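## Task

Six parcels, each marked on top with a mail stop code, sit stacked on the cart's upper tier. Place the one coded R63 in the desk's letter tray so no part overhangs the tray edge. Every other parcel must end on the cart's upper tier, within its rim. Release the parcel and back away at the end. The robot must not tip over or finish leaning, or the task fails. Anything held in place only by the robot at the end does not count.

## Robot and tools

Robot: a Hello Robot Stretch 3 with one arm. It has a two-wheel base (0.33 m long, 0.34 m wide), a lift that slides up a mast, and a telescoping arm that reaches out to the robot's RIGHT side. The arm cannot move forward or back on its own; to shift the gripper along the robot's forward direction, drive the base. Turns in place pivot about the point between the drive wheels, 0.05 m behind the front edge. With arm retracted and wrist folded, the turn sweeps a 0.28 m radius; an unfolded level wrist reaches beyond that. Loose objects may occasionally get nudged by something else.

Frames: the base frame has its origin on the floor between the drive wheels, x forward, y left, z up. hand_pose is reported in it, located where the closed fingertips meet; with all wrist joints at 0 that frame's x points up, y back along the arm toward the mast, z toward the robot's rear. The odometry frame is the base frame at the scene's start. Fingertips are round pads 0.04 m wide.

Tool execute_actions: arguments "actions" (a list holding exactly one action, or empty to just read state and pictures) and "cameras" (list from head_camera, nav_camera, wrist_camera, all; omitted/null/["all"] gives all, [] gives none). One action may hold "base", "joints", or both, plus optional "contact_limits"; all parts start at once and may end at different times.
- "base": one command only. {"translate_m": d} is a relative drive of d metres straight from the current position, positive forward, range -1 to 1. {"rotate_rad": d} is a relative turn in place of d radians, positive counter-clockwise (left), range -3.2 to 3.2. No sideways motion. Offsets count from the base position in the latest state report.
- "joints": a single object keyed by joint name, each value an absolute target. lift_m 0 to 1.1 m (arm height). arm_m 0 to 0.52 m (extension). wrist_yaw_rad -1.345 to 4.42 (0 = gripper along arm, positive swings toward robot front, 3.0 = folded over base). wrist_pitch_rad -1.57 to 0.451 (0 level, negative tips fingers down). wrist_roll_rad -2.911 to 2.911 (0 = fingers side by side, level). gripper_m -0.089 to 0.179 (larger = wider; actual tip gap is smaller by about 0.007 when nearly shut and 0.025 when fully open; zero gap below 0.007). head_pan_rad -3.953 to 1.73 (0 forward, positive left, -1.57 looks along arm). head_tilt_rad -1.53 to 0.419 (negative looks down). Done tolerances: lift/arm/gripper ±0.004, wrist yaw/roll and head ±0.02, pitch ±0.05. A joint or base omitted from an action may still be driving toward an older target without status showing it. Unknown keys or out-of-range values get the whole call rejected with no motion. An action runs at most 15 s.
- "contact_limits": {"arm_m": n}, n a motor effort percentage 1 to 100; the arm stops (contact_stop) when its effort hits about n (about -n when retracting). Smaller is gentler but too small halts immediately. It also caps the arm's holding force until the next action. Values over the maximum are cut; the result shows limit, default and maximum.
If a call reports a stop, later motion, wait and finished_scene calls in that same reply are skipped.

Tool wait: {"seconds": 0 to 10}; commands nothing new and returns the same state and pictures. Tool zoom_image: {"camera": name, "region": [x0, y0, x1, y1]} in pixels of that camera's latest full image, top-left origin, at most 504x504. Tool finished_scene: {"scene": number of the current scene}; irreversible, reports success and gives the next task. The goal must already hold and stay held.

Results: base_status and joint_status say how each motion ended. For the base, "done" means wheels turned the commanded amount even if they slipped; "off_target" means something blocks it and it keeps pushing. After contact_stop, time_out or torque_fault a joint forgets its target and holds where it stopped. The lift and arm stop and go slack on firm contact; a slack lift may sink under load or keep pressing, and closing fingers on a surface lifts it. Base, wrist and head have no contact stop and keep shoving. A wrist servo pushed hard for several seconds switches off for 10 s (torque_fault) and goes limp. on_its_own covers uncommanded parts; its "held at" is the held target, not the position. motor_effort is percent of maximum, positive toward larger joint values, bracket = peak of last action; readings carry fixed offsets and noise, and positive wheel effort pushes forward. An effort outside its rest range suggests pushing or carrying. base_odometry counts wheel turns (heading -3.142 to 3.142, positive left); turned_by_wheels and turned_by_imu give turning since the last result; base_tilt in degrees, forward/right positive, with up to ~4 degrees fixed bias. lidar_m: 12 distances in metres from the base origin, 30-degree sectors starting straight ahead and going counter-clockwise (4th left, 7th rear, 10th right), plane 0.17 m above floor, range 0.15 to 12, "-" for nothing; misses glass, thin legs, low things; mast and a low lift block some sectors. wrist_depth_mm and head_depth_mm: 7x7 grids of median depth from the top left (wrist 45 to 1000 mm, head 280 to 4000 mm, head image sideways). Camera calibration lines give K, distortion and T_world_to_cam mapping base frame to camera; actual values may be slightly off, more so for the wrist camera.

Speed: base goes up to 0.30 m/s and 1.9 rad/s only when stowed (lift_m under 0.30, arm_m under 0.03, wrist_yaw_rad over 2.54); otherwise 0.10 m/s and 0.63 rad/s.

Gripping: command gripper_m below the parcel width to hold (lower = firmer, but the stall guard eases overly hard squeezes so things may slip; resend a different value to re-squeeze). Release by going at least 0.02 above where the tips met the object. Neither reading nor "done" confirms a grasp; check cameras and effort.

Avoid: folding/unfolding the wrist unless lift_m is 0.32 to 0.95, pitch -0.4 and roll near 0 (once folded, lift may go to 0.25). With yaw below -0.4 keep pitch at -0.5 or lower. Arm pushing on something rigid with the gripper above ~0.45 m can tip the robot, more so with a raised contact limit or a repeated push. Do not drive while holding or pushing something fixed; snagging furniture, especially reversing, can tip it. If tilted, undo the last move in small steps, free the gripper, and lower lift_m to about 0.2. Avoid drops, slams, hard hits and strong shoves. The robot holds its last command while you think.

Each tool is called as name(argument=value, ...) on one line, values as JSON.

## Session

execute_actions(actions=[])

Scene clock: 0.00 s.
base_odometry: x=+0.000 y=+0.000 heading=+0.000 (m, m, rad; odometry frame)
turned_by_wheels: +0.000 (rad since the last result)
turned_by_imu: +0.000 (rad since the last result)
base_tilt: forward=-0.5 right=+0.1 (deg)
lidar_m: 2.09 1.70 1.79 2.28 2.29 1.92 2.05 1.74 1.40 1.43 1.83 1.82
head_depth_mm: 1544 2423 2449 2430 2408 1809 1807 / 1545 2518 2665 2642 2566 1989 2002 / 1732 2487 2912 2892 2851 2828 2252 / 1738 2511 3033 3053 3019 2905 2366 / 1704 2455 2749 2690 2658 2627 2380 / 1689 2402 2443 2428 2395 2379 2255 / 1683 2203 2215 2196 2158 2143 2112
base_status: not commanded
joint_positions: lift_m=+0.539 arm_m=+0.001 wrist_yaw_rad=+2.831 wrist_pitch_rad=-0.342 wrist_roll_rad=-0.014 gripper_m=+0.037 head_pan_rad=-0.016 head_tilt_rad=+0.001
joint_status: not commanded
motor_effort: left_wheel=+0 right_wheel=+0 lift_m=+23 arm_m=+0 wrist_yaw_rad=+0 wrist_pitch_rad=+5 wrist_roll_rad=+0 gripper_m=+0 head_pan_rad=+0 head_tilt_rad=+2 (%)
hand_pose: x=+0.0500 y=+0.0759 z=+0.5693 quat_wxyz=(+0.227, +0.702, +0.013, +0.675) (m; base frame)
wrist_depth_mm: - - - - - - - / - - - - - - - / - - - - - - - / - - - - - - - / - - - - - - - / 901 - 906 872 893 864 844 / 748 732 718 738 708 726 733
pictures: head_camera (sideways: a quarter turn clockwise sets it upright), nav_camera (sideways: a quarter turn counterclockwise sets it upright), wrist_camera
camera_calibration (this result's frames):
head_camera: T_world_to_cam=[[0.0619549, 0.00724727, -0.998053, 1.31644], [0.0375374, 0.999249, 0.00958612, -0.00718404], [0.997373, -0.0380582, 0.0616364, -0.132879], [0, 0, 0, 1]] pos_world=[0.0512396, -0.00741912, 1.32214]
nav_camera: T_world_to_cam=[[-0.00960537, -0.00343311, 0.999948, -1.25909], [0.0121217, -0.999921, -0.00331658, 0.0503328], [0.99988, 0.0120892, 0.00964622, -0.0608753], [0, 0, 0, 1]] pos_world=[0.0481639, 0.0467421, 1.25977]
wrist_camera: T_world_to_cam=[[0.965298, -0.260678, -0.0157235, -0.0136549], [-0.134091, -0.443075, -0.8864, 0.582014], [0.224098, 0.857748, -0.462654, 0.353293], [0, 0, 0, 1]] pos_world=[0.0120511, -0.0487203, 0.679135]
Images, in order (width x height): head_camera 896x504, nav_camera 672x504, wrist_camera 644x364.

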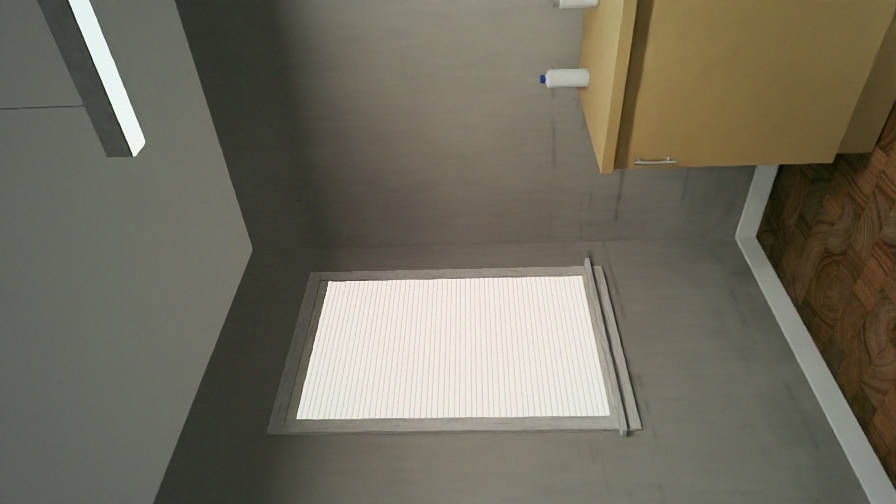

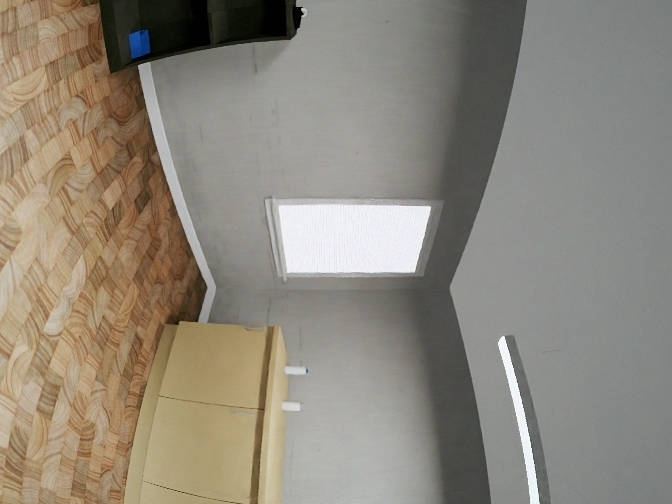

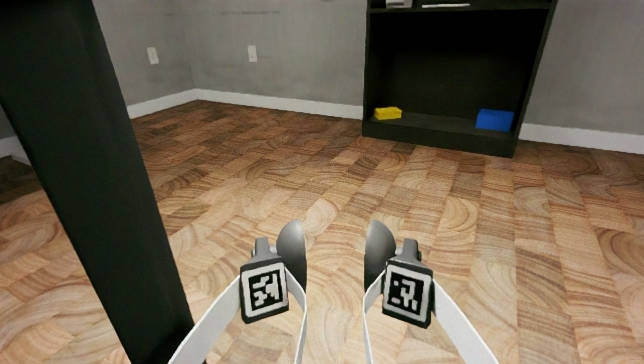

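execute_actions(actions=[{"joints": {"head_pan_rad": -1.57, "head_tilt_rad": -0.3}}], cameras=["head_camera", "nav_camera"])

Scene clock: 8.00 s.
base_odometry: x=+0.000 y=+0.000 heading=+0.000 (m, m, rad; odometry frame)
turned_by_wheels: +0.000 (rad since the last result)
turned_by_imu: +0.000 (rad since the last result)
base_tilt: forward=-0.4 right=+0.0 (deg)
lidar_m: 2.10 1.70 1.79 2.28 2.29 1.92 2.05 1.74 1.40 1.43 1.83 1.82
head_depth_mm: 1605 1648 1712 1786 1644 1628 1519 / 1706 1785 1872 1923 1717 1665 1559 / 1859 1907 2008 2096 2193 1976 1577 / 2018 2113 2184 2309 2444 2050 1559 / 2188 2311 2415 2595 2685 2057 1572 / 2426 2575 2718 2876 2897 2035 1574 / 2436 2513 2622 2714 2731 2050 1561
base_status: not commanded
joint_positions: lift_m=+0.539 arm_m=+0.001 wrist_yaw_rad=+2.831 wrist_pitch_rad=-0.342 wrist_roll_rad=-0.014 gripper_m=+0.037 head_pan_rad=-1.563 head_tilt_rad=-0.296
joint_status: all done
motor_effort: left_wheel=+0(0) right_wheel=+0(1) lift_m=+23(23) arm_m=+0(1) wrist_yaw_rad=-1(0) wrist_pitch_rad=+5(5) wrist_roll_rad=+1(0) gripper_m=+0(0) head_pan_rad=-3(31) head_tilt_rad=-2(19) (%)
hand_pose: x=+0.0500 y=+0.0759 z=+0.5693 quat_wxyz=(+0.227, +0.702, +0.013, +0.675) (m; base frame)
wrist_depth_mm: - - - - - - - / - - - - - - - / - - - - - - - / - - - - - - - / - - - - - - - / 899 - 903 864 903 854 854 / 760 742 718 737 710 733 734
pictures: head_camera (sideways: a quarter turn clockwise sets it upright), nav_camera (sideways: a quarter turn counterclockwise sets it upright)
camera_calibration (this result's frames):
head_camera: T_world_to_cam=[[0.00633477, 0.233447, -0.972349, 1.28294], [0.999872, -0.0157946, 0.00272203, -0.00411562], [-0.0147224, -0.972241, -0.233517, 0.257518], [0, 0, 0, 1]] pos_world=[-0.000220738, -0.0491926, 1.30761]
nav_camera: T_world_to_cam=[[-0.00130052, -0.283952, 0.958838, -1.20523], [-0.999374, -0.0335232, -0.0112831, 0.0668716], [0.0353472, -0.958252, -0.28373, 0.326899], [0, 0, 0, 1]] pos_world=[0.0537074, -0.0267347, 1.24913]
Images, in order (width x height): head_camera 896x504, nav_camera 672x504.

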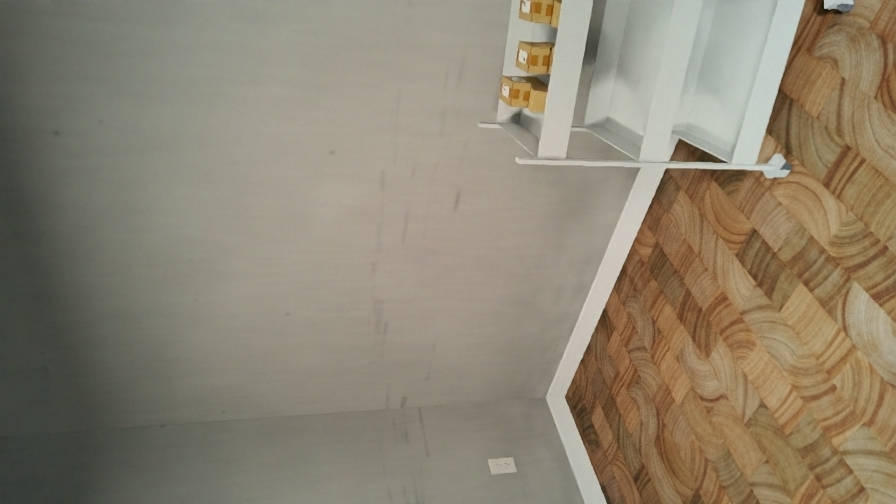

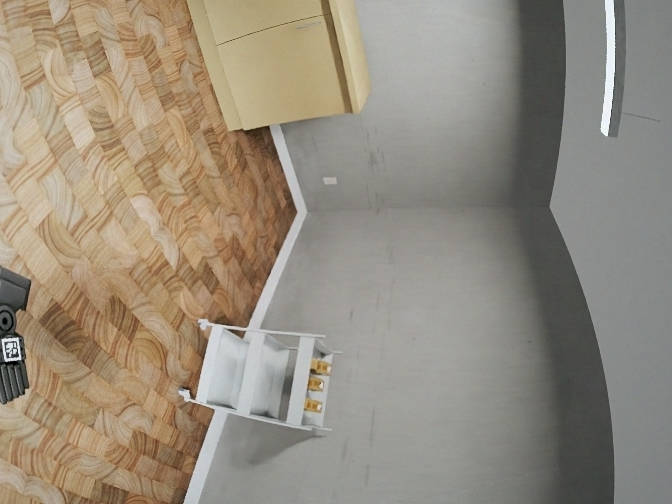

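execute_actions(actions=[{"joints": {"head_pan_rad": -1.9, "head_tilt_rad": -0.35}}], cameras=["head_camera"])

Scene clock: 11.50 s.
base_odometry: x=+0.000 y=+0.000 heading=+0.000 (m, m, rad; odometry frame)
turned_by_wheels: +0.000 (rad since the last result)
turned_by_imu: +0.000 (rad since the last result)
base_tilt: forward=-0.2 right=+0.1 (deg)
lidar_m: 2.10 1.71 1.80 2.28 2.29 1.92 2.05 1.74 1.39 1.43 1.83 1.83
head_depth_mm: 1451 1507 1585 1691 1771 1839 1479 / 1488 1561 1648 1744 1851 1896 1497 / 1549 1627 1723 1808 1854 1829 1498 / 1608 1707 1802 1869 1672 1766 1508 / 1690 1785 1880 1953 1763 1769 1504 / 1746 1856 1972 2095 2267 1941 1501 / 1849 1933 2090 2212 2375 1931 1511
base_status: not commanded
joint_positions: lift_m=+0.539 arm_m=+0.001 wrist_yaw_rad=+2.831 wrist_pitch_rad=-0.342 wrist_roll_rad=-0.014 gripper_m=+0.037 head_pan_rad=-1.893 head_tilt_rad=-0.345
joint_status: all done
motor_effort: left_wheel=+0(0) right_wheel=-1(0) lift_m=+23(23) arm_m=-1(0) wrist_yaw_rad=+0(1) wrist_pitch_rad=+5(5) wrist_roll_rad=+0(1) gripper_m=+0(0) head_pan_rad=-3(20) head_tilt_rad=-2(8) (%)
hand_pose: x=+0.0500 y=+0.0759 z=+0.5693 quat_wxyz=(+0.227, +0.702, +0.013, +0.675) (m; base frame)
wrist_depth_mm: - - - - - - - / - - - - - - - / - - - - - - - / - - - - - - - / - - - - - - - / 900 - 902 868 893 859 856 / 750 737 722 743 707 726 723
pictures: head_camera (sideways: a quarter turn clockwise sets it upright)
camera_calibration (this result's frames):
head_camera: T_world_to_cam=[[0.0966891, 0.263912, -0.959688, 1.26584], [0.940769, -0.339045, 0.00154635, -0.00222435], [-0.32497, -0.902994, -0.281062, 0.321293], [0, 0, 0, 1]] pos_world=[-0.01589, -0.044699, 1.30512]
Images, in order (width x height): head_camera 896x504.

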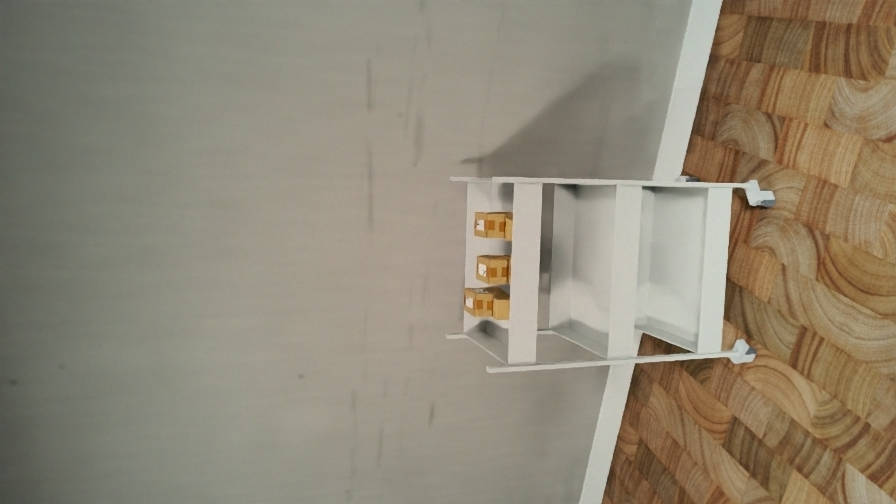

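execute_actions(actions=[{"base": {"rotate_rad": -1.766}, "joints": {"lift_m": 0.28, "head_pan_rad": 0.0, "head_tilt_rad": -0.5}}], cameras=[])

execute_actions(actions=[{"base": {"translate_m": 0.947}}], cameras=["head_camera"])

Scene clock: 60.37 s.
base_odometry: x=+0.000 y=+0.000 heading=-1.766 (m, m, rad; odometry frame)
turned_by_wheels: -1.766 (rad since the last result)
turned_by_imu: -1.746 (rad since the last result)
base_tilt: forward=-0.4 right=+0.0 (deg)
lidar_m: 1.40 1.87 1.83 1.93 2.08 1.70 1.80 1.91 1.99 1.92 1.78 1.40
head_depth_mm: 1438 1545 1644 1782 1895 1616 1333 / 1505 1622 1723 1802 1946 1627 1328 / 1570 1699 1834 1746 1819 1624 1334 / 1670 1785 1936 1731 1880 1624 1328 / 1748 1917 2089 2333 2101 1630 1332 / 1880 2044 2244 2514 2092 1631 1332 / 1997 2186 2434 2632 2097 1615 1328
base_status: done
joint_positions: lift_m=+0.281 arm_m=+0.001 wrist_yaw_rad=+2.831 wrist_pitch_rad=-0.343 wrist_roll_rad=-0.014 gripper_m=+0.037 head_pan_rad=-0.007 head_tilt_rad=-0.494
joint_status: all done
motor_effort: left_wheel=+4(12) right_wheel=-4(11) lift_m=+9(18) arm_m=-1(1) wrist_yaw_rad=+0(0) wrist_pitch_rad=+5(6) wrist_roll_rad=+0(0) gripper_m=+0(0) head_pan_rad=+2(31) head_tilt_rad=-2(15) (%)
hand_pose: x=+0.0500 y=+0.0758 z=+0.3105 quat_wxyz=(+0.227, +0.702, +0.013, +0.675) (m; base frame)
wrist_depth_mm: - - - - - - - / - - - - - - - / - - - - - - - / 919 877 879 848 859 836 837 / 689 - 678 662 696 649 645 / 552 - 554 538 554 537 528 / 469 - - 453 441 446 448
pictures: none
No camera images: the call's "cameras" was empty. Leave "cameras" out to get every camera's image.

Scene clock: 65.30 s.
base_odometry: x=-0.183 y=-0.929 heading=-1.766 (m, m, rad; odometry frame)
turned_by_wheels: +0.000 (rad since the last result)
turned_by_imu: +0.001 (rad since the last result)
base_tilt: forward=-0.4 right=+0.1 (deg)
lidar_m: 0.50 1.38 1.34 1.38 1.99 2.50 2.73 2.70 2.34 1.29 0.97 0.50
head_depth_mm: 760 811 870 940 975 752 693 / 796 855 920 996 1040 723 857 / 840 902 978 1065 957 767 862 / 881 958 1042 1140 1222 792 879 / 935 1013 1105 1224 1366 1485 1299 / 995 1080 1190 1326 1484 1578 1331 / 1058 1164 1285 1439 1644 1627 1321
base_status: done
joint_positions: lift_m=+0.281 arm_m=+0.001 wrist_yaw_rad=+2.831 wrist_pitch_rad=-0.343 wrist_roll_rad=-0.014 gripper_m=+0.037 head_pan_rad=-0.007 head_tilt_rad=-0.495
joint_status: not commanded
motor_effort: left_wheel=+4(13) right_wheel=-5(10) lift_m=+9(9) arm_m=+0(0) wrist_yaw_rad=+0(1) wrist_pitch_rad=+5(5) wrist_roll_rad=+0(0) gripper_m=+0(1) head_pan_rad=+2(2) head_tilt_rad=-2(2) (%)
hand_pose: x=+0.0500 y=+0.0758 z=+0.3105 quat_wxyz=(+0.227, +0.702, +0.013, +0.675) (m; base frame)
wrist_depth_mm: - - - - - - - / - - - - - - - / - - - - - - - / 899 891 869 871 856 841 833 / 687 - 675 656 691 649 648 / 557 - 556 545 556 533 529 / 466 - - 454 441 452 444
pictures: head_camera (sideways: a quarter turn clockwise sets it upright)
camera_calibration (this result's frames):
head_camera: T_world_to_cam=[[-0.420683, 0.0111433, -0.907139, 1.2004], [0.0308654, 0.999521, -0.0020356, 0.00798934], [0.906683, -0.0288555, -0.420825, 0.495668], [0, 0, 0, 1]] pos_world=[0.0553284, -0.00705918, 1.29754]
Images, in order (width x height): head_camera 896x504.

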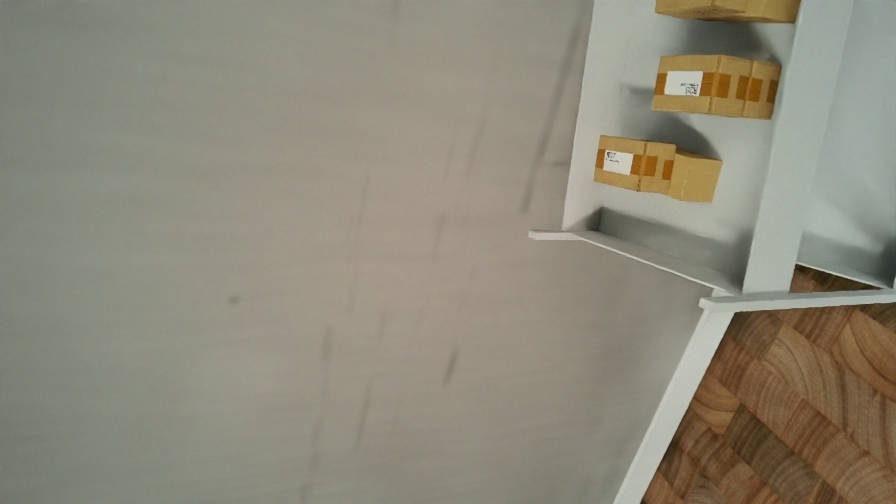

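Now rotate to put the cart on the right.

execute_actions(actions=[{"base": {"rotate_rad": 1.24}, "joints": {"head_pan_rad": -1.57, "head_tilt_rad": -0.85}}], cameras=["head_camera"])

Scene clock: 70.60 s.
base_odometry: x=-0.183 y=-0.929 heading=-0.526 (m, m, rad; odometry frame)
turned_by_wheels: +1.240 (rad since the last result)
turned_by_imu: +1.225 (rad since the last result)
base_tilt: forward=-0.3 right=+0.2 (deg)
lidar_m: 1.34 1.50 2.83 2.51 2.73 2.34 2.02 1.12 0.53 0.50 0.51 1.75
head_depth_mm: 767 876 1002 1167 1407 1304 1131 / 782 889 990 868 993 1264 1137 / 797 905 986 777 1013 1206 1135 / 811 931 1010 774 985 1214 1136 / 825 948 1033 821 988 1176 1130 / 850 969 1064 851 984 1205 1124 / 859 994 1181 1390 1458 1280 1125
base_status: done
joint_positions: lift_m=+0.281 arm_m=+0.001 wrist_yaw_rad=+2.831 wrist_pitch_rad=-0.343 wrist_roll_rad=-0.014 gripper_m=+0.037 head_pan_rad=-1.563 head_tilt_rad=-0.840
joint_status: all done
motor_effort: left_wheel=-4(10) right_wheel=+4(14) lift_m=+9(9) arm_m=-1(1) wrist_yaw_rad=+0(1) wrist_pitch_rad=+6(6) wrist_roll_rad=+0(0) gripper_m=+0(1) head_pan_rad=-3(30) head_tilt_rad=-4(24) (%)
hand_pose: x=+0.0500 y=+0.0758 z=+0.3105 quat_wxyz=(+0.227, +0.702, +0.013, +0.675) (m; base frame)
wrist_depth_mm: - - - - - - - / - - - - - - - / - - - - - - - / 902 890 870 866 843 849 833 / 690 - 677 659 686 652 650 / 555 - 560 539 553 529 527 / 467 - - 455 445 454 444
pictures: head_camera (sideways: a quarter turn clockwise sets it upright)
camera_calibration (this result's frames):
head_camera: T_world_to_cam=[[0.00261589, 0.702841, -0.711343, 0.942547], [0.999854, -0.0138413, -0.00999899, 0.0124432], [-0.0168736, -0.711213, -0.702774, 0.868113], [0, 0, 0, 1]] pos_world=[-0.000258816, -0.0448749, 1.28069]
Images, in order (width x height): head_camera 896x504.

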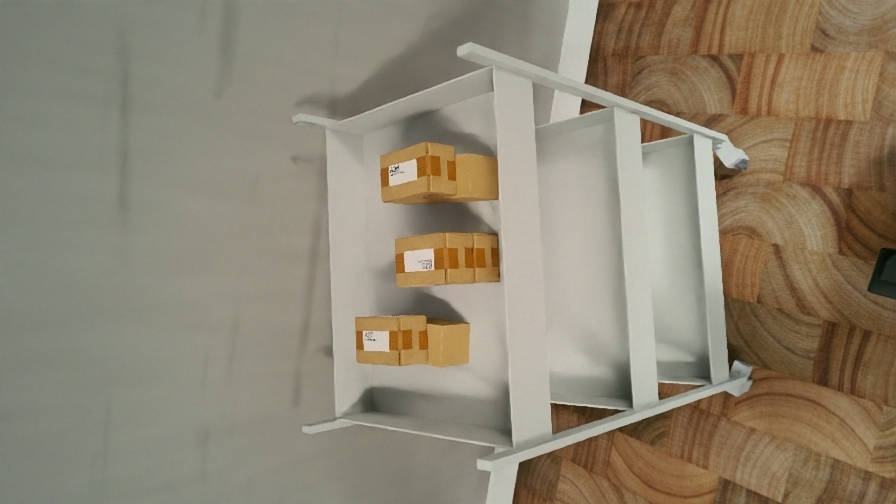

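zoom_image(camera="head_camera", region=[340, 130, 520, 380])

Region (340, 130, 520, 380) of head_camera's 896x504 image, scaled by 2.016, with more detail than that image has; it fills the left 363 columns of this view, and the rest is white.

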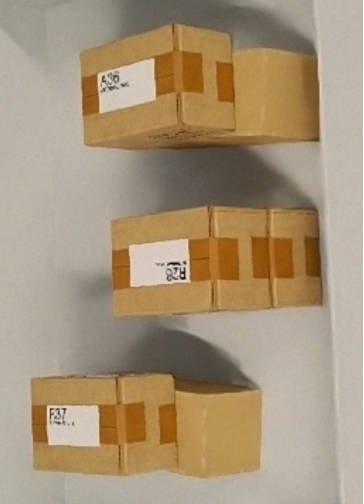

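execute_actions(actions=[{"joints": {"lift_m": 0.9, "wrist_pitch_rad": -0.4}}], cameras=[])

execute_actions(actions=[{"joints": {"wrist_yaw_rad": 0.0}}], cameras=[])

execute_actions(actions=[{"joints": {"wrist_pitch_rad": -1.55, "lift_m": 1.0, "gripper_m": 0.08}}], cameras=[])

execute_actions(actions=[{"joints": {"arm_m": 0.40}}], cameras=["wrist_camera", "head_camera"])

Scene clock: 94.00 s.
base_odometry: x=-0.183 y=-0.929 heading=-0.526 (m, m, rad; odometry frame)
turned_by_wheels: +0.000 (rad since the last result)
turned_by_imu: +0.000 (rad since the last result)
base_tilt: forward=-0.5 right=+0.3 (deg)
lidar_m: 1.33 1.50 2.83 2.51 2.72 2.34 2.02 1.12 0.53 0.50 0.51 1.75
head_depth_mm: 769 868 1005 1162 - - 1133 / 783 890 995 864 - - 1134 / 797 906 990 777 1058 - 1129 / 809 932 1011 771 758 - - / 827 949 1039 822 743 1212 1155 / 845 972 1058 851 985 1231 1126 / 862 993 1172 1393 1449 1284 1123
base_status: not commanded
joint_positions: lift_m=+0.899 arm_m=+0.001 wrist_yaw_rad=+2.831 wrist_pitch_rad=-0.415 wrist_roll_rad=-0.014 gripper_m=+0.037 head_pan_rad=-1.563 head_tilt_rad=-0.840
joint_status: all done
motor_effort: left_wheel=-4(4) right_wheel=+4(4) lift_m=+36(37) arm_m=-1(1) wrist_yaw_rad=-1(0) wrist_pitch_rad=+5(5) wrist_roll_rad=+0(0) gripper_m=+0(0) head_pan_rad=-3(3) head_tilt_rad=-4(4) (%)
hand_pose: x=+0.0474 y=+0.0677 z=+0.9126 quat_wxyz=(+0.251, +0.701, +0.039, +0.666) (m; base frame)
wrist_depth_mm: - - - - - - - / - - - - - - - / - - - - - - - / - - - - - - - / - - - - - - - / - - - - - - - / - - - - - - -
pictures: none
No camera images: the call's "cameras" was empty. Leave "cameras" out to get every camera's image.

Scene clock: 96.43 s.
base_odometry: x=-0.183 y=-0.929 heading=-0.526 (m, m, rad; odometry frame)
turned_by_wheels: +0.000 (rad since the last result)
turned_by_imu: +0.000 (rad since the last result)
base_tilt: forward=-0.5 right=+0.3 (deg)
lidar_m: 1.34 1.50 2.83 2.51 2.73 2.33 2.02 1.12 0.53 0.50 0.51 1.75
head_depth_mm: 770 868 1002 1174 - - - / 780 890 997 862 - - - / 797 909 992 774 - - 1093 / 809 928 1009 771 - 1212 1104 / 827 952 1034 817 988 1181 1130 / 846 973 1063 852 984 1210 1124 / 865 994 1176 1388 1446 1279 1125
base_status: not commanded
joint_positions: lift_m=+0.899 arm_m=+0.001 wrist_yaw_rad=+0.003 wrist_pitch_rad=-0.415 wrist_roll_rad=-0.014 gripper_m=+0.037 head_pan_rad=-1.563 head_tilt_rad=-0.840
joint_status: all done
motor_effort: left_wheel=-4(3) right_wheel=+5(5) lift_m=+36(36) arm_m=-1(1) wrist_yaw_rad=-4(4) wrist_pitch_rad=+5(5) wrist_roll_rad=+0(0) gripper_m=+0(0) head_pan_rad=-3(3) head_tilt_rad=-5(4) (%)
hand_pose: x=-0.0209 y=-0.3710 z=+0.9126 quat_wxyz=(+0.697, +0.148, -0.686, -0.144) (m; base frame)
wrist_depth_mm: 812 758 688 645 602 568 534 / 903 830 758 702 650 608 569 / - 923 830 760 703 658 619 / - - 620 654 627 714 665 / - - 502 424 491 749 716 / - 445 427 392 453 398 800 / - - 637 636 632 928 875
pictures: none
No camera images: the call's "cameras" was empty. Leave "cameras" out to get every camera's image.

Scene clock: 98.17 s.
base_odometry: x=-0.183 y=-0.929 heading=-0.526 (m, m, rad; odometry frame)
turned_by_wheels: +0.000 (rad since the last result)
turned_by_imu: +0.000 (rad since the last result)
base_tilt: forward=-0.4 right=+0.2 (deg)
lidar_m: 1.33 1.50 2.82 2.51 2.72 2.33 2.02 1.12 0.52 0.50 0.51 1.75
head_depth_mm: 767 852 - - - - 1128 / 783 890 982 - - - - / 795 907 1013 - - - - / 811 928 1025 761 911 - - / 828 953 1033 819 986 1175 1147 / 845 969 1062 850 981 1205 1124 / 862 995 1176 1388 1454 1277 1126
base_status: not commanded
joint_positions: lift_m=+0.999 arm_m=+0.001 wrist_yaw_rad=+0.003 wrist_pitch_rad=-1.544 wrist_roll_rad=-0.014 gripper_m=+0.080 head_pan_rad=-1.563 head_tilt_rad=-0.840
joint_status: all done
motor_effort: left_wheel=-4(4) right_wheel=+4(5) lift_m=+36(36) arm_m=-1(1) wrist_yaw_rad=-4(4) wrist_pitch_rad=-2(5) wrist_roll_rad=+0(0) gripper_m=+1(79) head_pan_rad=-3(3) head_tilt_rad=-4(4) (%)
hand_pose: x=-0.0217 y=-0.1290 z=+0.8813 quat_wxyz=(+0.511, +0.497, -0.502, -0.489) (m; base frame)
wrist_depth_mm: - - 988 954 955 957 932 / - - - - 972 986 954 / - - - - - - 955 / - - - - - - - / - - - - - - - / - - - - - - - / - - - - - - -
pictures: none
No camera images: the call's "cameras" was empty. Leave "cameras" out to get every camera's image.

Scene clock: 102.30 s.
base_odometry: x=-0.183 y=-0.929 heading=-0.526 (m, m, rad; odometry frame)
turned_by_wheels: +0.000 (rad since the last result)
turned_by_imu: +0.000 (rad since the last result)
base_tilt: forward=-0.4 right=+0.1 (deg)
lidar_m: 1.34 1.51 2.82 2.51 2.72 2.33 2.02 1.12 0.52 0.50 0.51 1.75
head_depth_mm: - 892 1009 1165 1414 1275 1123 / 794 891 992 868 988 1260 1128 / - 913 994 775 1013 1204 1130 / 818 - 975 773 987 1213 1130 / 828 951 1037 821 993 1175 1116 / 843 971 1061 853 983 1218 1123 / 862 996 1171 1361 1453 1279 1127
base_status: not commanded
joint_positions: lift_m=+0.999 arm_m=+0.400 wrist_yaw_rad=+0.001 wrist_pitch_rad=-1.545 wrist_roll_rad=-0.014 gripper_m=+0.080 head_pan_rad=-1.563 head_tilt_rad=-0.840
joint_status: all done
motor_effort: left_wheel=-4(4) right_wheel=+5(4) lift_m=+35(36) arm_m=+3(4) wrist_yaw_rad=-1(4) wrist_pitch_rad=-1(2) wrist_roll_rad=+0(0) gripper_m=-1(0) head_pan_rad=-3(3) head_tilt_rad=-4(4) (%)
hand_pose: x=-0.0216 y=-0.5271 z=+0.8813 quat_wxyz=(+0.510, +0.497, -0.502, -0.490) (m; base frame)
wrist_depth_mm: - 333 264 357 349 333 707 / - 348 318 266 262 316 964 / - 372 371 270 311 341 982 / - 384 380 376 371 352 - / - - 390 - - - - / - - - - - - - / - - - - - - -
pictures: head_camera (sideways: a quarter turn clockwise sets it upright), wrist_camera
camera_calibration (this result's frames):
head_camera: T_world_to_cam=[[0.00287998, 0.70284, -0.711342, 0.942545], [0.999849, -0.014217, -0.00999899, 0.0124433], [-0.0171408, -0.711206, -0.702774, 0.868115], [0, 0, 0, 1]] pos_world=[-0.000275677, -0.0448725, 1.28069]
wrist_camera: T_world_to_cam=[[-0.998815, -0.00199223, -0.0486174, 0.0260536], [-0.00749075, 0.993546, 0.11318, 0.460845], [0.0480782, 0.11341, -0.992384, 1.10157], [0, 0, 0, 1]] pos_world=[-0.0234864, -0.582747, 1.04229]
Images, in order (width x height): head_camera 896x504, wrist_camera 644x364.

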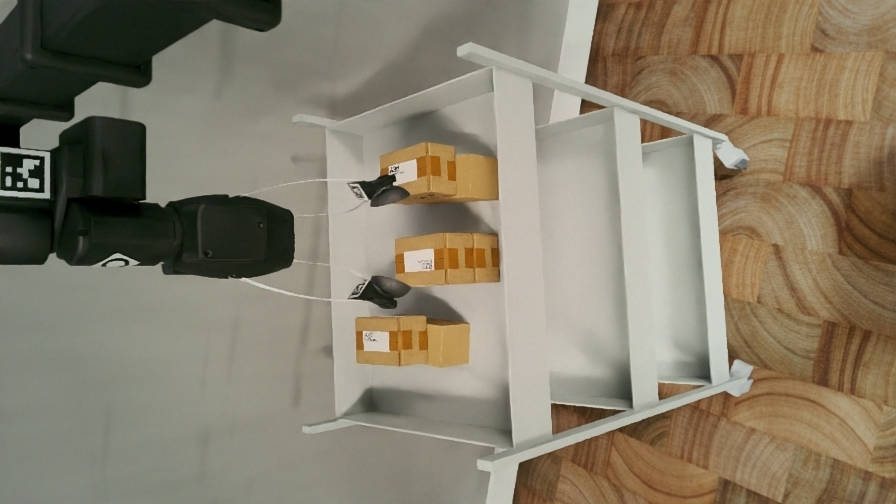

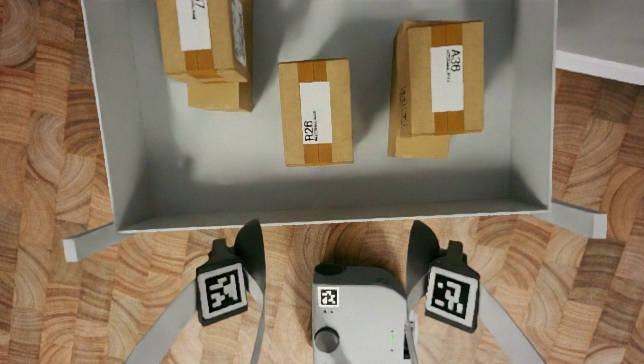

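zoom_image(camera="wrist_camera", region=[130, 0, 520, 180])

Region (130, 0, 520, 180) of wrist_camera's 644x364 image, scaled by 1.292; it fills the top 233 rows of this view, and the rest is white.

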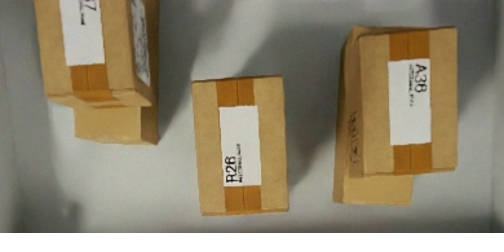

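execute_actions(actions=[{"base": {"translate_m": 0.022}, "joints": {"arm_m": 0.455, "gripper_m": 0.085}}], cameras=["wrist_camera"])

Scene clock: 171.67 s.
base_odometry: x=-0.164 y=-0.940 heading=-0.526 (m, m, rad; odometry frame)
turned_by_wheels: +0.000 (rad since the last result)
turned_by_imu: +0.000 (rad since the last result)
base_tilt: forward=-0.4 right=+0.2 (deg)
lidar_m: 1.31 1.48 2.82 2.50 3.19 2.35 2.03 1.13 0.52 0.50 0.51 1.77
head_depth_mm: - 893 1009 1141 1412 1286 1136 / 797 891 990 828 991 1239 1131 / - 907 998 793 1015 1219 1131 / 806 - 1017 777 987 1208 1125 / 831 955 1040 819 982 1174 1121 / 851 976 1083 842 982 1226 1119 / 867 1002 1180 1420 1486 1280 1121
base_status: done
joint_positions: lift_m=+0.999 arm_m=+0.455 wrist_yaw_rad=+0.001 wrist_pitch_rad=-1.545 wrist_roll_rad=-0.014 gripper_m=+0.085 head_pan_rad=-1.563 head_tilt_rad=-0.840
joint_status: all done
motor_effort: left_wheel=-3(5) right_wheel=+5(9) lift_m=+35(36) arm_m=+2(4) wrist_yaw_rad=-2(1) wrist_pitch_rad=-1(1) wrist_roll_rad=+0(0) gripper_m=+0(29) head_pan_rad=-3(3) head_tilt_rad=-4(4) (%)
hand_pose: x=-0.0216 y=-0.5820 z=+0.8813 quat_wxyz=(+0.510, +0.497, -0.502, -0.490) (m; base frame)
wrist_depth_mm: - 361 356 354 348 347 569 / - 367 268 363 355 351 778 / - 376 278 364 339 264 965 / - 384 380 277 319 329 - / - 391 389 382 376 368 - / - 372 - 351 - - - / - - - - - - -
pictures: wrist_camera
camera_calibration (this result's frames):
wrist_camera: T_world_to_cam=[[-0.998815, -0.00198892, -0.0486175, 0.0259461], [-0.00749008, 0.99354, 0.113234, 0.515428], [0.0480782, 0.113464, -0.992378, 1.10783], [0, 0, 0, 1]] pos_world=[-0.0234865, -0.637745, 1.04228]
Images, in order (width x height): wrist_camera 644x364.

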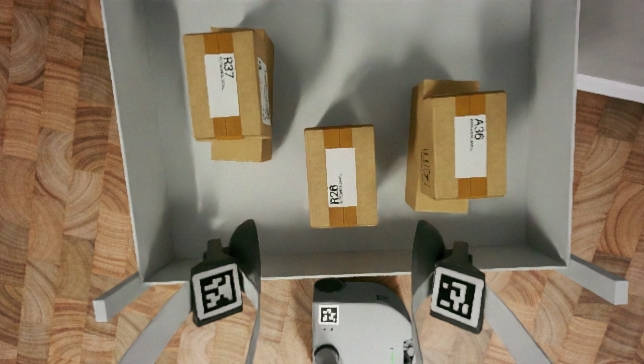

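zoom_image(camera="wrist_camera", region=[170, 20, 520, 240])

Region (170, 20, 520, 240) of wrist_camera's 644x364 image, scaled by 1.440; it fills the top 317 rows of this view, and the rest is white.

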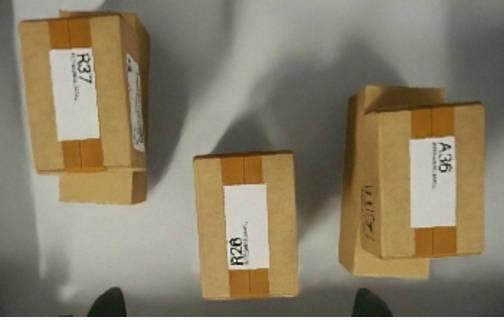

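execute_actions(actions=[{"base": {"translate_m": -0.007}, "joints": {"arm_m": 0.482, "lift_m": 0.92}}], cameras=["wrist_camera"])

Scene clock: 193.13 s.
base_odometry: x=-0.170 y=-0.937 heading=-0.526 (m, m, rad; odometry frame)
turned_by_wheels: +0.000 (rad since the last result)
turned_by_imu: +0.000 (rad since the last result)
base_tilt: forward=-0.4 right=+0.1 (deg)
lidar_m: 1.32 1.48 2.82 2.51 3.18 2.34 2.04 1.13 0.52 0.50 0.51 1.76
head_depth_mm: 772 842 - 762 1416 1291 1135 / 767 - 996 845 1010 1239 1129 / 769 950 995 774 1008 1211 1133 / 800 - 980 776 987 1203 1122 / 828 951 1046 816 988 1180 1125 / 845 973 1081 867 932 1227 1127 / 864 997 1177 1419 1481 1276 1121
base_status: done
joint_positions: lift_m=+0.921 arm_m=+0.482 wrist_yaw_rad=+0.001 wrist_pitch_rad=-1.546 wrist_roll_rad=-0.014 gripper_m=+0.085 head_pan_rad=-1.563 head_tilt_rad=-0.840
joint_status: all done
motor_effort: left_wheel=-3(9) right_wheel=+4(7) lift_m=+9(32) arm_m=+3(4) wrist_yaw_rad=-1(1) wrist_pitch_rad=-1(1) wrist_roll_rad=+0(0) gripper_m=-1(0) head_pan_rad=-3(2) head_tilt_rad=-5(4) (%)
hand_pose: x=-0.0216 y=-0.6090 z=+0.8026 quat_wxyz=(+0.510, +0.497, -0.502, -0.490) (m; base frame)
wrist_depth_mm: 264 285 282 281 275 273 248 / 268 192 222 285 280 279 250 / 277 197 217 291 286 188 241 / 275 291 251 197 265 190 245 / - 309 308 201 297 194 245 / - 316 - 206 303 300 262 / - 281 285 273 265 258 256
pictures: wrist_camera
camera_calibration (this result's frames):
wrist_camera: T_world_to_cam=[[-0.998816, -0.00197435, -0.0486179, 0.0220777], [-0.00749014, 0.993506, 0.113533, 0.55082], [0.048078, 0.113763, -0.992344, 1.03298], [0, 0, 0, 1]] pos_world=[-0.0234865, -0.664715, 0.963611]
Images, in order (width x height): wrist_camera 644x364.

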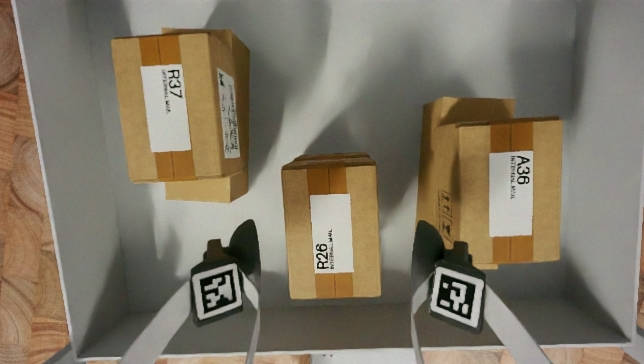

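execute_actions(actions=[{"joints": {"lift_m": 0.868}}], cameras=["wrist_camera"])

Scene clock: 200.30 s.
base_odometry: x=-0.170 y=-0.937 heading=-0.526 (m, m, rad; odometry frame)
turned_by_wheels: +0.000 (rad since the last result)
turned_by_imu: +0.000 (rad since the last result)
base_tilt: forward=-0.4 right=+0.2 (deg)
lidar_m: 1.32 1.49 2.82 2.51 3.18 2.35 2.03 1.12 0.52 0.50 0.51 1.75
head_depth_mm: 771 874 981 - - 1275 1112 / 781 859 - 845 1015 1236 1130 / 790 - 992 774 1011 1212 1130 / 815 923 976 772 986 1207 1128 / 831 954 1037 816 990 1168 1122 / 851 974 1077 864 927 1227 1125 / 864 1000 1180 1419 1475 1272 1117
base_status: not commanded
joint_positions: lift_m=+0.869 arm_m=+0.482 wrist_yaw_rad=+0.001 wrist_pitch_rad=-1.546 wrist_roll_rad=-0.014 gripper_m=+0.085 head_pan_rad=-1.563 head_tilt_rad=-0.840
joint_status: all done
motor_effort: left_wheel=-3(3) right_wheel=+4(4) lift_m=+8(10) arm_m=+3(3) wrist_yaw_rad=-1(1) wrist_pitch_rad=-1(1) wrist_roll_rad=+0(0) gripper_m=+0(0) head_pan_rad=-3(3) head_tilt_rad=-5(4) (%)
hand_pose: x=-0.0216 y=-0.6090 z=+0.7506 quat_wxyz=(+0.510, +0.497, -0.502, -0.490) (m; base frame)
wrist_depth_mm: 139 138 231 231 229 225 222 / 142 141 235 236 232 227 227 / 145 144 240 239 236 147 135 / 227 147 222 146 233 140 137 / 247 256 252 148 204 142 140 / 244 263 - 151 151 145 143 / 242 267 263 155 240 242 240
pictures: wrist_camera
camera_calibration (this result's frames):
wrist_camera: T_world_to_cam=[[-0.998815, -0.0019746, -0.0486179, 0.0195492], [-0.00749039, 0.993506, 0.113533, 0.556725], [0.048078, 0.113763, -0.992344, 0.981378], [0, 0, 0, 1]] pos_world=[-0.0234865, -0.664716, 0.911608]
Images, in order (width x height): wrist_camera 644x364.

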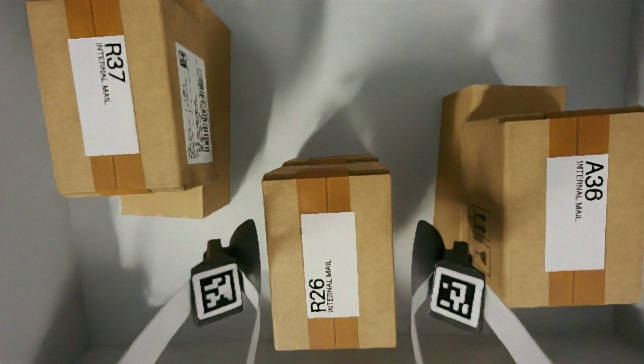

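execute_actions(actions=[{"joints": {"gripper_m": 0.035}}], cameras=[])

execute_actions(actions=[{"joints": {"lift_m": 0.95}}], cameras=["wrist_camera", "head_camera"])

Scene clock: 207.33 s.
base_odometry: x=-0.170 y=-0.937 heading=-0.526 (m, m, rad; odometry frame)
turned_by_wheels: +0.000 (rad since the last result)
turned_by_imu: +0.000 (rad since the last result)
base_tilt: forward=-0.5 right=+0.2 (deg)
lidar_m: 1.32 1.49 2.82 2.50 3.17 2.34 2.03 1.12 0.52 0.50 0.51 1.76
head_depth_mm: 769 870 980 - - 1280 1119 / 782 858 - 846 1014 1239 1129 / 794 - 992 775 1016 1214 1127 / 813 918 973 769 984 1201 1121 / 829 950 1044 815 984 1173 1124 / 847 968 1081 867 927 1235 1122 / 863 999 1176 1407 1486 1280 1121
base_status: not commanded
joint_positions: lift_m=+0.869 arm_m=+0.482 wrist_yaw_rad=+0.001 wrist_pitch_rad=-1.546 wrist_roll_rad=-0.014 gripper_m=+0.036 head_pan_rad=-1.563 head_tilt_rad=-0.840
joint_status: all done
motor_effort: left_wheel=-3(3) right_wheel=+4(4) lift_m=+9(10) arm_m=+3(3) wrist_yaw_rad=-1(1) wrist_pitch_rad=-1(1) wrist_roll_rad=+0(0) gripper_m=-11(89) head_pan_rad=-2(3) head_tilt_rad=-4(4) (%)
hand_pose: x=-0.0216 y=-0.6090 z=+0.7506 quat_wxyz=(+0.510, +0.497, -0.502, -0.490) (m; base frame)
wrist_depth_mm: 139 138 231 230 229 225 222 / 142 141 235 236 232 228 227 / 145 144 240 241 236 147 135 / 227 146 222 144 233 140 137 / 247 256 252 145 204 143 140 / 245 263 - 149 148 145 143 / 242 266 260 152 236 247 239
pictures: none
No camera images: the call's "cameras" was empty. Leave "cameras" out to get every camera's image.

Scene clock: 208.90 s.
base_odometry: x=-0.170 y=-0.937 heading=-0.526 (m, m, rad; odometry frame)
turned_by_wheels: +0.000 (rad since the last result)
turned_by_imu: +0.000 (rad since the last result)
base_tilt: forward=-0.5 right=+0.1 (deg)
lidar_m: 1.32 1.49 2.82 2.51 3.19 2.36 2.04 1.12 0.52 0.50 0.51 1.76
head_depth_mm: 762 - - 1158 1417 1290 1137 / 752 913 988 849 1012 1235 1130 / - 923 997 781 1011 1214 1133 / 791 - 954 785 988 1202 1134 / 831 954 1040 816 986 1170 1129 / 844 972 1085 862 930 1232 1119 / 862 996 1181 1399 1484 1288 1117
base_status: not commanded
joint_positions: lift_m=+0.949 arm_m=+0.482 wrist_yaw_rad=+0.001 wrist_pitch_rad=-1.546 wrist_roll_rad=-0.014 gripper_m=+0.036 head_pan_rad=-1.563 head_tilt_rad=-0.840
joint_status: all done
motor_effort: left_wheel=-3(3) right_wheel=+4(4) lift_m=+36(38) arm_m=+3(3) wrist_yaw_rad=-1(1) wrist_pitch_rad=-1(1) wrist_roll_rad=+0(1) gripper_m=-11(11) head_pan_rad=-3(2) head_tilt_rad=-4(5) (%)
hand_pose: x=-0.0216 y=-0.6090 z=+0.8312 quat_wxyz=(+0.510, +0.497, -0.502, -0.490) (m; base frame)
wrist_depth_mm: 952 312 310 306 303 298 274 / 974 296 223 312 310 305 277 / - 293 224 320 313 216 280 / - 327 277 144 230 219 300 / - 337 335 145 224 224 303 / - 334 - 148 148 328 306 / - 311 - 152 272 - -
pictures: head_camera (sideways: a quarter turn clockwise sets it upright), wrist_camera
camera_calibration (this result's frames):
head_camera: T_world_to_cam=[[0.00288216, 0.70284, -0.711342, 0.942545], [0.999849, -0.0142201, -0.00999899, 0.0124433], [-0.017143, -0.711206, -0.702774, 0.868115], [0, 0, 0, 1]] pos_world=[-0.000275816, -0.0448725, 1.28069]
wrist_camera: T_world_to_cam=[[-0.998816, -0.00197369, -0.0486179, 0.02347], [-0.00748949, 0.993506, 0.113533, 0.547573], [0.0480781, 0.113763, -0.992344, 1.06139], [0, 0, 0, 1]] pos_world=[-0.0234865, -0.664717, 0.99224]
Images, in order (width x height): head_camera 896x504, wrist_camera 644x364.

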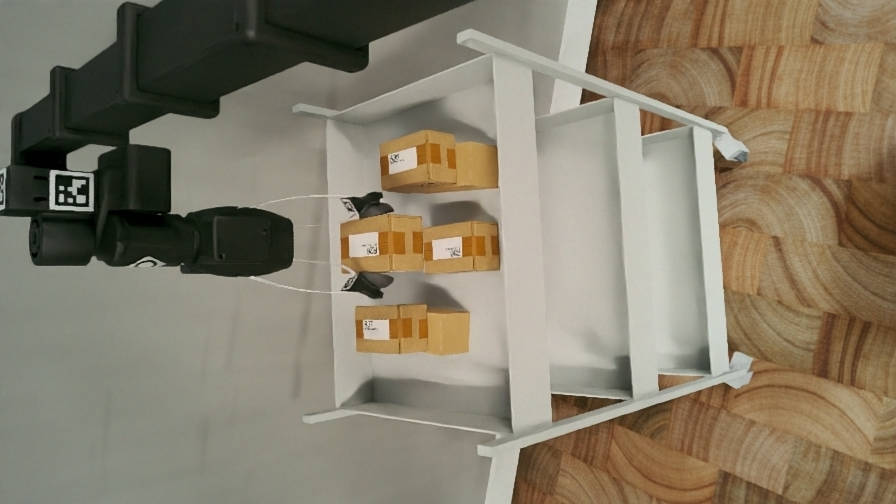

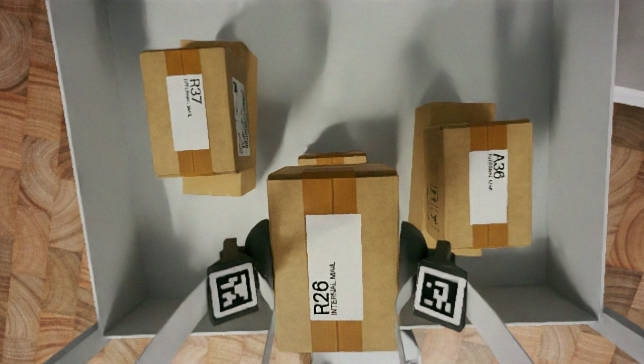

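zoom_image(camera="head_camera", region=[420, 210, 510, 280])

Region (420, 210, 510, 280) of head_camera's 896x504 image, scaled by 5.600, with more detail than that image has.

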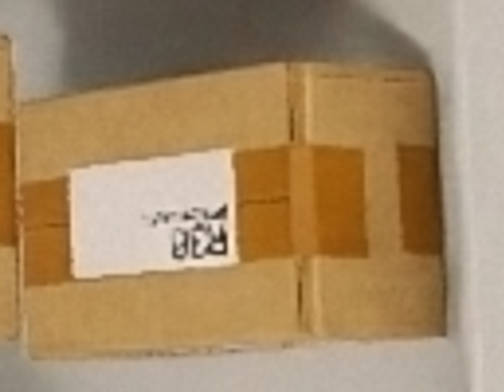

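execute_actions(actions=[{"joints": {"arm_m": 0.36}}], cameras=["wrist_camera"])

Scene clock: 225.87 s.
base_odometry: x=-0.170 y=-0.937 heading=-0.526 (m, m, rad; odometry frame)
turned_by_wheels: +0.000 (rad since the last result)
turned_by_imu: +0.000 (rad since the last result)
base_tilt: forward=-0.5 right=+0.2 (deg)
lidar_m: 1.33 1.49 2.82 2.51 3.17 2.35 2.02 1.12 0.52 0.50 0.51 1.76
head_depth_mm: 762 - 1066 1177 1409 1290 1130 / 759 926 994 848 1015 1237 1132 / 766 - 987 774 1014 1210 1131 / 803 937 973 624 994 1202 1126 / 834 951 1035 812 986 1173 1127 / 846 972 1076 863 929 1231 1118 / 866 997 1172 1418 1485 1279 1123
base_status: not commanded
joint_positions: lift_m=+0.949 arm_m=+0.360 wrist_yaw_rad=+0.001 wrist_pitch_rad=-1.546 wrist_roll_rad=-0.014 gripper_m=+0.036 head_pan_rad=-1.563 head_tilt_rad=-0.840
joint_status: all done
motor_effort: left_wheel=-3(3) right_wheel=+4(4) lift_m=+36(36) arm_m=-4(4) wrist_yaw_rad=-1(1) wrist_pitch_rad=-1(1) wrist_roll_rad=+0(0) gripper_m=-11(11) head_pan_rad=-3(3) head_tilt_rad=-4(4) (%)
hand_pose: x=-0.0216 y=-0.4876 z=+0.8312 quat_wxyz=(+0.510, +0.497, -0.502, -0.490) (m; base frame)
wrist_depth_mm: 957 312 263 260 304 206 268 / 965 319 317 266 307 259 273 / - 322 323 317 316 311 290 / - 315 328 144 320 316 309 / - - - 145 956 973 984 / - - - 148 148 - 984 / - - - 152 - - -
pictures: wrist_camera
camera_calibration (this result's frames):
wrist_camera: T_world_to_cam=[[-0.998816, -0.00197347, -0.0486179, 0.0237096], [-0.00748955, 0.993505, 0.113539, 0.427022], [0.0480781, 0.113769, -0.992343, 1.04759], [0, 0, 0, 1]] pos_world=[-0.0234865, -0.543385, 0.992239]
Images, in order (width x height): wrist_camera 644x364.

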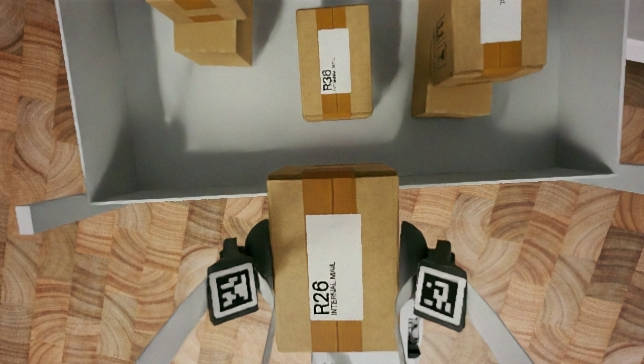

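zoom_image(camera="wrist_camera", region=[280, 0, 400, 130])

Region (280, 0, 400, 130) of wrist_camera's 644x364 image, scaled by 3.877; it fills the left 465 columns of this view, and the rest is white.

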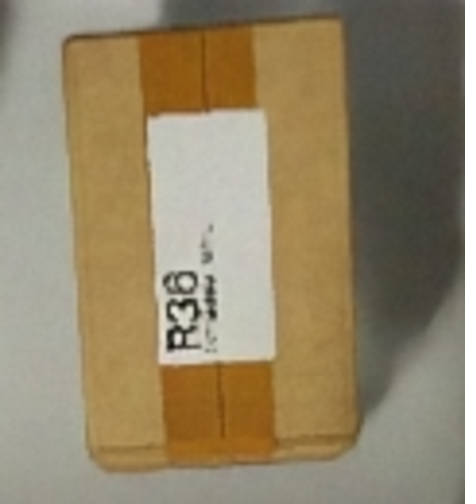

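execute_actions(actions=[{"joints": {"arm_m": 0.482}}], cameras=[])

execute_actions(actions=[{"joints": {"lift_m": 0.872}}], cameras=[])

execute_actions(actions=[{"joints": {"gripper_m": 0.085}}], cameras=[])

execute_actions(actions=[{"joints": {"lift_m": 0.98}}], cameras=["wrist_camera"])

Scene clock: 239.43 s.
base_odometry: x=-0.170 y=-0.937 heading=-0.526 (m, m, rad; odometry frame)
turned_by_wheels: +0.000 (rad since the last result)
turned_by_imu: +0.000 (rad since the last result)
base_tilt: forward=-0.4 right=+0.1 (deg)
lidar_m: 1.32 1.49 2.81 2.50 3.17 2.35 2.03 1.12 0.52 0.50 0.51 1.76
head_depth_mm: 765 - - 1161 1403 1296 1138 / 752 916 995 846 1010 1238 1128 / - 924 1000 783 1009 1217 1130 / 793 - 954 785 991 1204 1128 / 830 955 1044 812 989 1166 1126 / 847 975 1087 865 930 1232 1127 / 869 994 1172 1403 1477 1272 1118
base_status: not commanded
joint_positions: lift_m=+0.949 arm_m=+0.482 wrist_yaw_rad=+0.001 wrist_pitch_rad=-1.546 wrist_roll_rad=-0.014 gripper_m=+0.036 head_pan_rad=-1.563 head_tilt_rad=-0.840
joint_status: all done
motor_effort: left_wheel=-3(3) right_wheel=+4(4) lift_m=+37(36) arm_m=+3(3) wrist_yaw_rad=-2(1) wrist_pitch_rad=-1(1) wrist_roll_rad=+0(0) gripper_m=-11(11) head_pan_rad=-3(3) head_tilt_rad=-4(4) (%)
hand_pose: x=-0.0216 y=-0.6090 z=+0.8312 quat_wxyz=(+0.510, +0.497, -0.502, -0.490) (m; base frame)
wrist_depth_mm: 952 315 308 306 302 300 273 / 969 296 223 312 309 304 277 / - 294 224 319 313 216 280 / - 324 279 144 231 219 300 / - 337 338 146 224 223 305 / - 330 - 149 147 327 307 / - 311 - 152 271 - -
pictures: none
No camera images: the call's "cameras" was empty. Leave "cameras" out to get every camera's image.

Scene clock: 240.97 s.
base_odometry: x=-0.170 y=-0.937 heading=-0.526 (m, m, rad; odometry frame)
turned_by_wheels: +0.000 (rad since the last result)
turned_by_imu: +0.000 (rad since the last result)
base_tilt: forward=-0.6 right=+0.2 (deg)
lidar_m: 1.32 1.49 2.83 2.51 3.20 2.35 2.02 1.13 0.52 0.50 0.51 1.76
head_depth_mm: 767 869 979 - - 1268 1106 / 784 853 - 849 1006 1244 1134 / 790 - 986 775 1012 1214 1125 / 814 921 977 762 985 1204 1131 / 826 954 1035 814 982 1170 1125 / 847 975 1076 866 926 1226 1124 / 868 993 1171 1415 1472 1272 1118
base_status: not commanded
joint_positions: lift_m=+0.873 arm_m=+0.482 wrist_yaw_rad=+0.001 wrist_pitch_rad=-1.546 wrist_roll_rad=-0.014 gripper_m=+0.036 head_pan_rad=-1.563 head_tilt_rad=-0.840
joint_status: all done
motor_effort: left_wheel=-3(3) right_wheel=+4(4) lift_m=+9(34) arm_m=+3(3) wrist_yaw_rad=-1(1) wrist_pitch_rad=-1(1) wrist_roll_rad=+0(1) gripper_m=-11(11) head_pan_rad=-3(3) head_tilt_rad=-3(4) (%)
hand_pose: x=-0.0216 y=-0.6090 z=+0.7546 quat_wxyz=(+0.510, +0.497, -0.502, -0.490) (m; base frame)
wrist_depth_mm: 143 141 234 235 232 229 226 / 146 145 236 239 236 231 229 / 149 148 243 243 241 147 139 / 229 151 222 144 233 144 141 / 247 261 259 146 204 146 144 / 245 267 - 149 148 149 148 / 242 272 267 152 237 246 239
pictures: none
No camera images: the call's "cameras" was empty. Leave "cameras" out to get every camera's image.

Scene clock: 241.97 s.
base_odometry: x=-0.170 y=-0.937 heading=-0.526 (m, m, rad; odometry frame)
turned_by_wheels: +0.000 (rad since the last result)
turned_by_imu: +0.000 (rad since the last result)
base_tilt: forward=-0.4 right=+0.1 (deg)
lidar_m: 1.32 1.48 2.82 2.51 3.18 2.35 2.03 1.13 0.53 0.50 0.51 1.75
head_depth_mm: 767 872 979 - - 1273 1111 / 785 848 - 849 1014 1245 1128 / 786 - 986 775 1013 1213 1126 / 814 925 975 769 986 1203 1121 / 829 951 1037 813 992 1165 1125 / 846 971 1080 863 935 1230 1124 / 864 997 1173 1422 1492 1273 1119
base_status: not commanded
joint_positions: lift_m=+0.873 arm_m=+0.482 wrist_yaw_rad=+0.001 wrist_pitch_rad=-1.546 wrist_roll_rad=-0.014 gripper_m=+0.085 head_pan_rad=-1.563 head_tilt_rad=-0.840
joint_status: all done
motor_effort: left_wheel=-3(3) right_wheel=+4(4) lift_m=+9(10) arm_m=+3(3) wrist_yaw_rad=-1(1) wrist_pitch_rad=-1(1) wrist_roll_rad=+0(0) gripper_m=+0(76) head_pan_rad=-2(3) head_tilt_rad=-4(4) (%)
hand_pose: x=-0.0216 y=-0.6090 z=+0.7546 quat_wxyz=(+0.510, +0.497, -0.502, -0.490) (m; base frame)
wrist_depth_mm: 143 142 234 234 232 228 226 / 147 145 237 239 236 231 230 / 150 147 243 243 240 147 139 / 229 151 246 149 232 144 141 / 247 260 257 152 204 147 144 / 244 267 - 155 155 149 148 / 242 270 265 159 232 242 239
pictures: none
No camera images: the call's "cameras" was empty. Leave "cameras" out to get every camera's image.

Scene clock: 243.77 s.
base_odometry: x=-0.170 y=-0.937 heading=-0.526 (m, m, rad; odometry frame)
turned_by_wheels: +0.000 (rad since the last result)
turned_by_imu: +0.000 (rad since the last result)
base_tilt: forward=-0.5 right=+0.2 (deg)
lidar_m: 1.32 1.49 2.82 2.50 3.19 2.34 2.03 1.13 0.53 0.50 0.51 1.76
head_depth_mm: 741 - 1029 1149 1407 1285 1133 / - 901 993 849 1015 1239 1139 / - 904 995 787 1009 1210 1130 / 810 - 1026 772 989 1203 1132 / 831 957 1042 819 984 1171 1120 / 848 973 1081 862 929 1228 1121 / 861 996 1178 1410 1487 1279 1124
base_status: not commanded
joint_positions: lift_m=+0.979 arm_m=+0.482 wrist_yaw_rad=+0.001 wrist_pitch_rad=-1.546 wrist_roll_rad=-0.014 gripper_m=+0.085 head_pan_rad=-1.563 head_tilt_rad=-0.840
joint_status: all done
motor_effort: left_wheel=-3(3) right_wheel=+4(4) lift_m=+36(38) arm_m=+3(3) wrist_yaw_rad=-2(1) wrist_pitch_rad=-1(1) wrist_roll_rad=+0(0) gripper_m=+0(0) head_pan_rad=-3(3) head_tilt_rad=-4(4) (%)
hand_pose: x=-0.0216 y=-0.6090 z=+0.8613 quat_wxyz=(+0.510, +0.497, -0.502, -0.490) (m; base frame)
wrist_depth_mm: - 340 338 334 330 328 494 / - 334 251 341 338 334 722 / - 330 253 348 315 315 934 / - 360 354 256 310 250 954 / - 367 368 261 304 345 - / - 368 - 356 343 350 - / - - - - - - -
pictures: wrist_camera
camera_calibration (this result's frames):
wrist_camera: T_world_to_cam=[[-0.998816, -0.00197158, -0.0486179, 0.0249315], [-0.00748766, 0.993505, 0.113539, 0.544158], [0.0480783, 0.113768, -0.992343, 1.0912], [0, 0, 0, 1]] pos_world=[-0.0234866, -0.664719, 1.02227]
Images, in order (width x height): wrist_camera 644x364.

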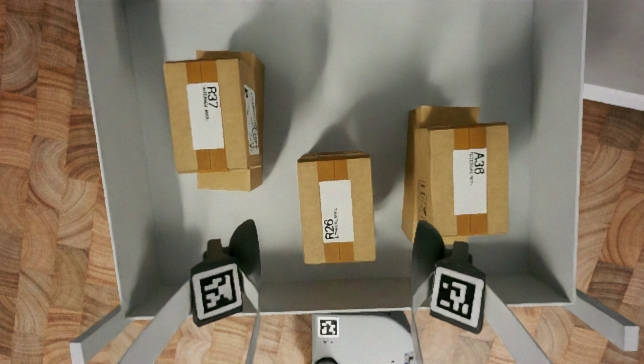

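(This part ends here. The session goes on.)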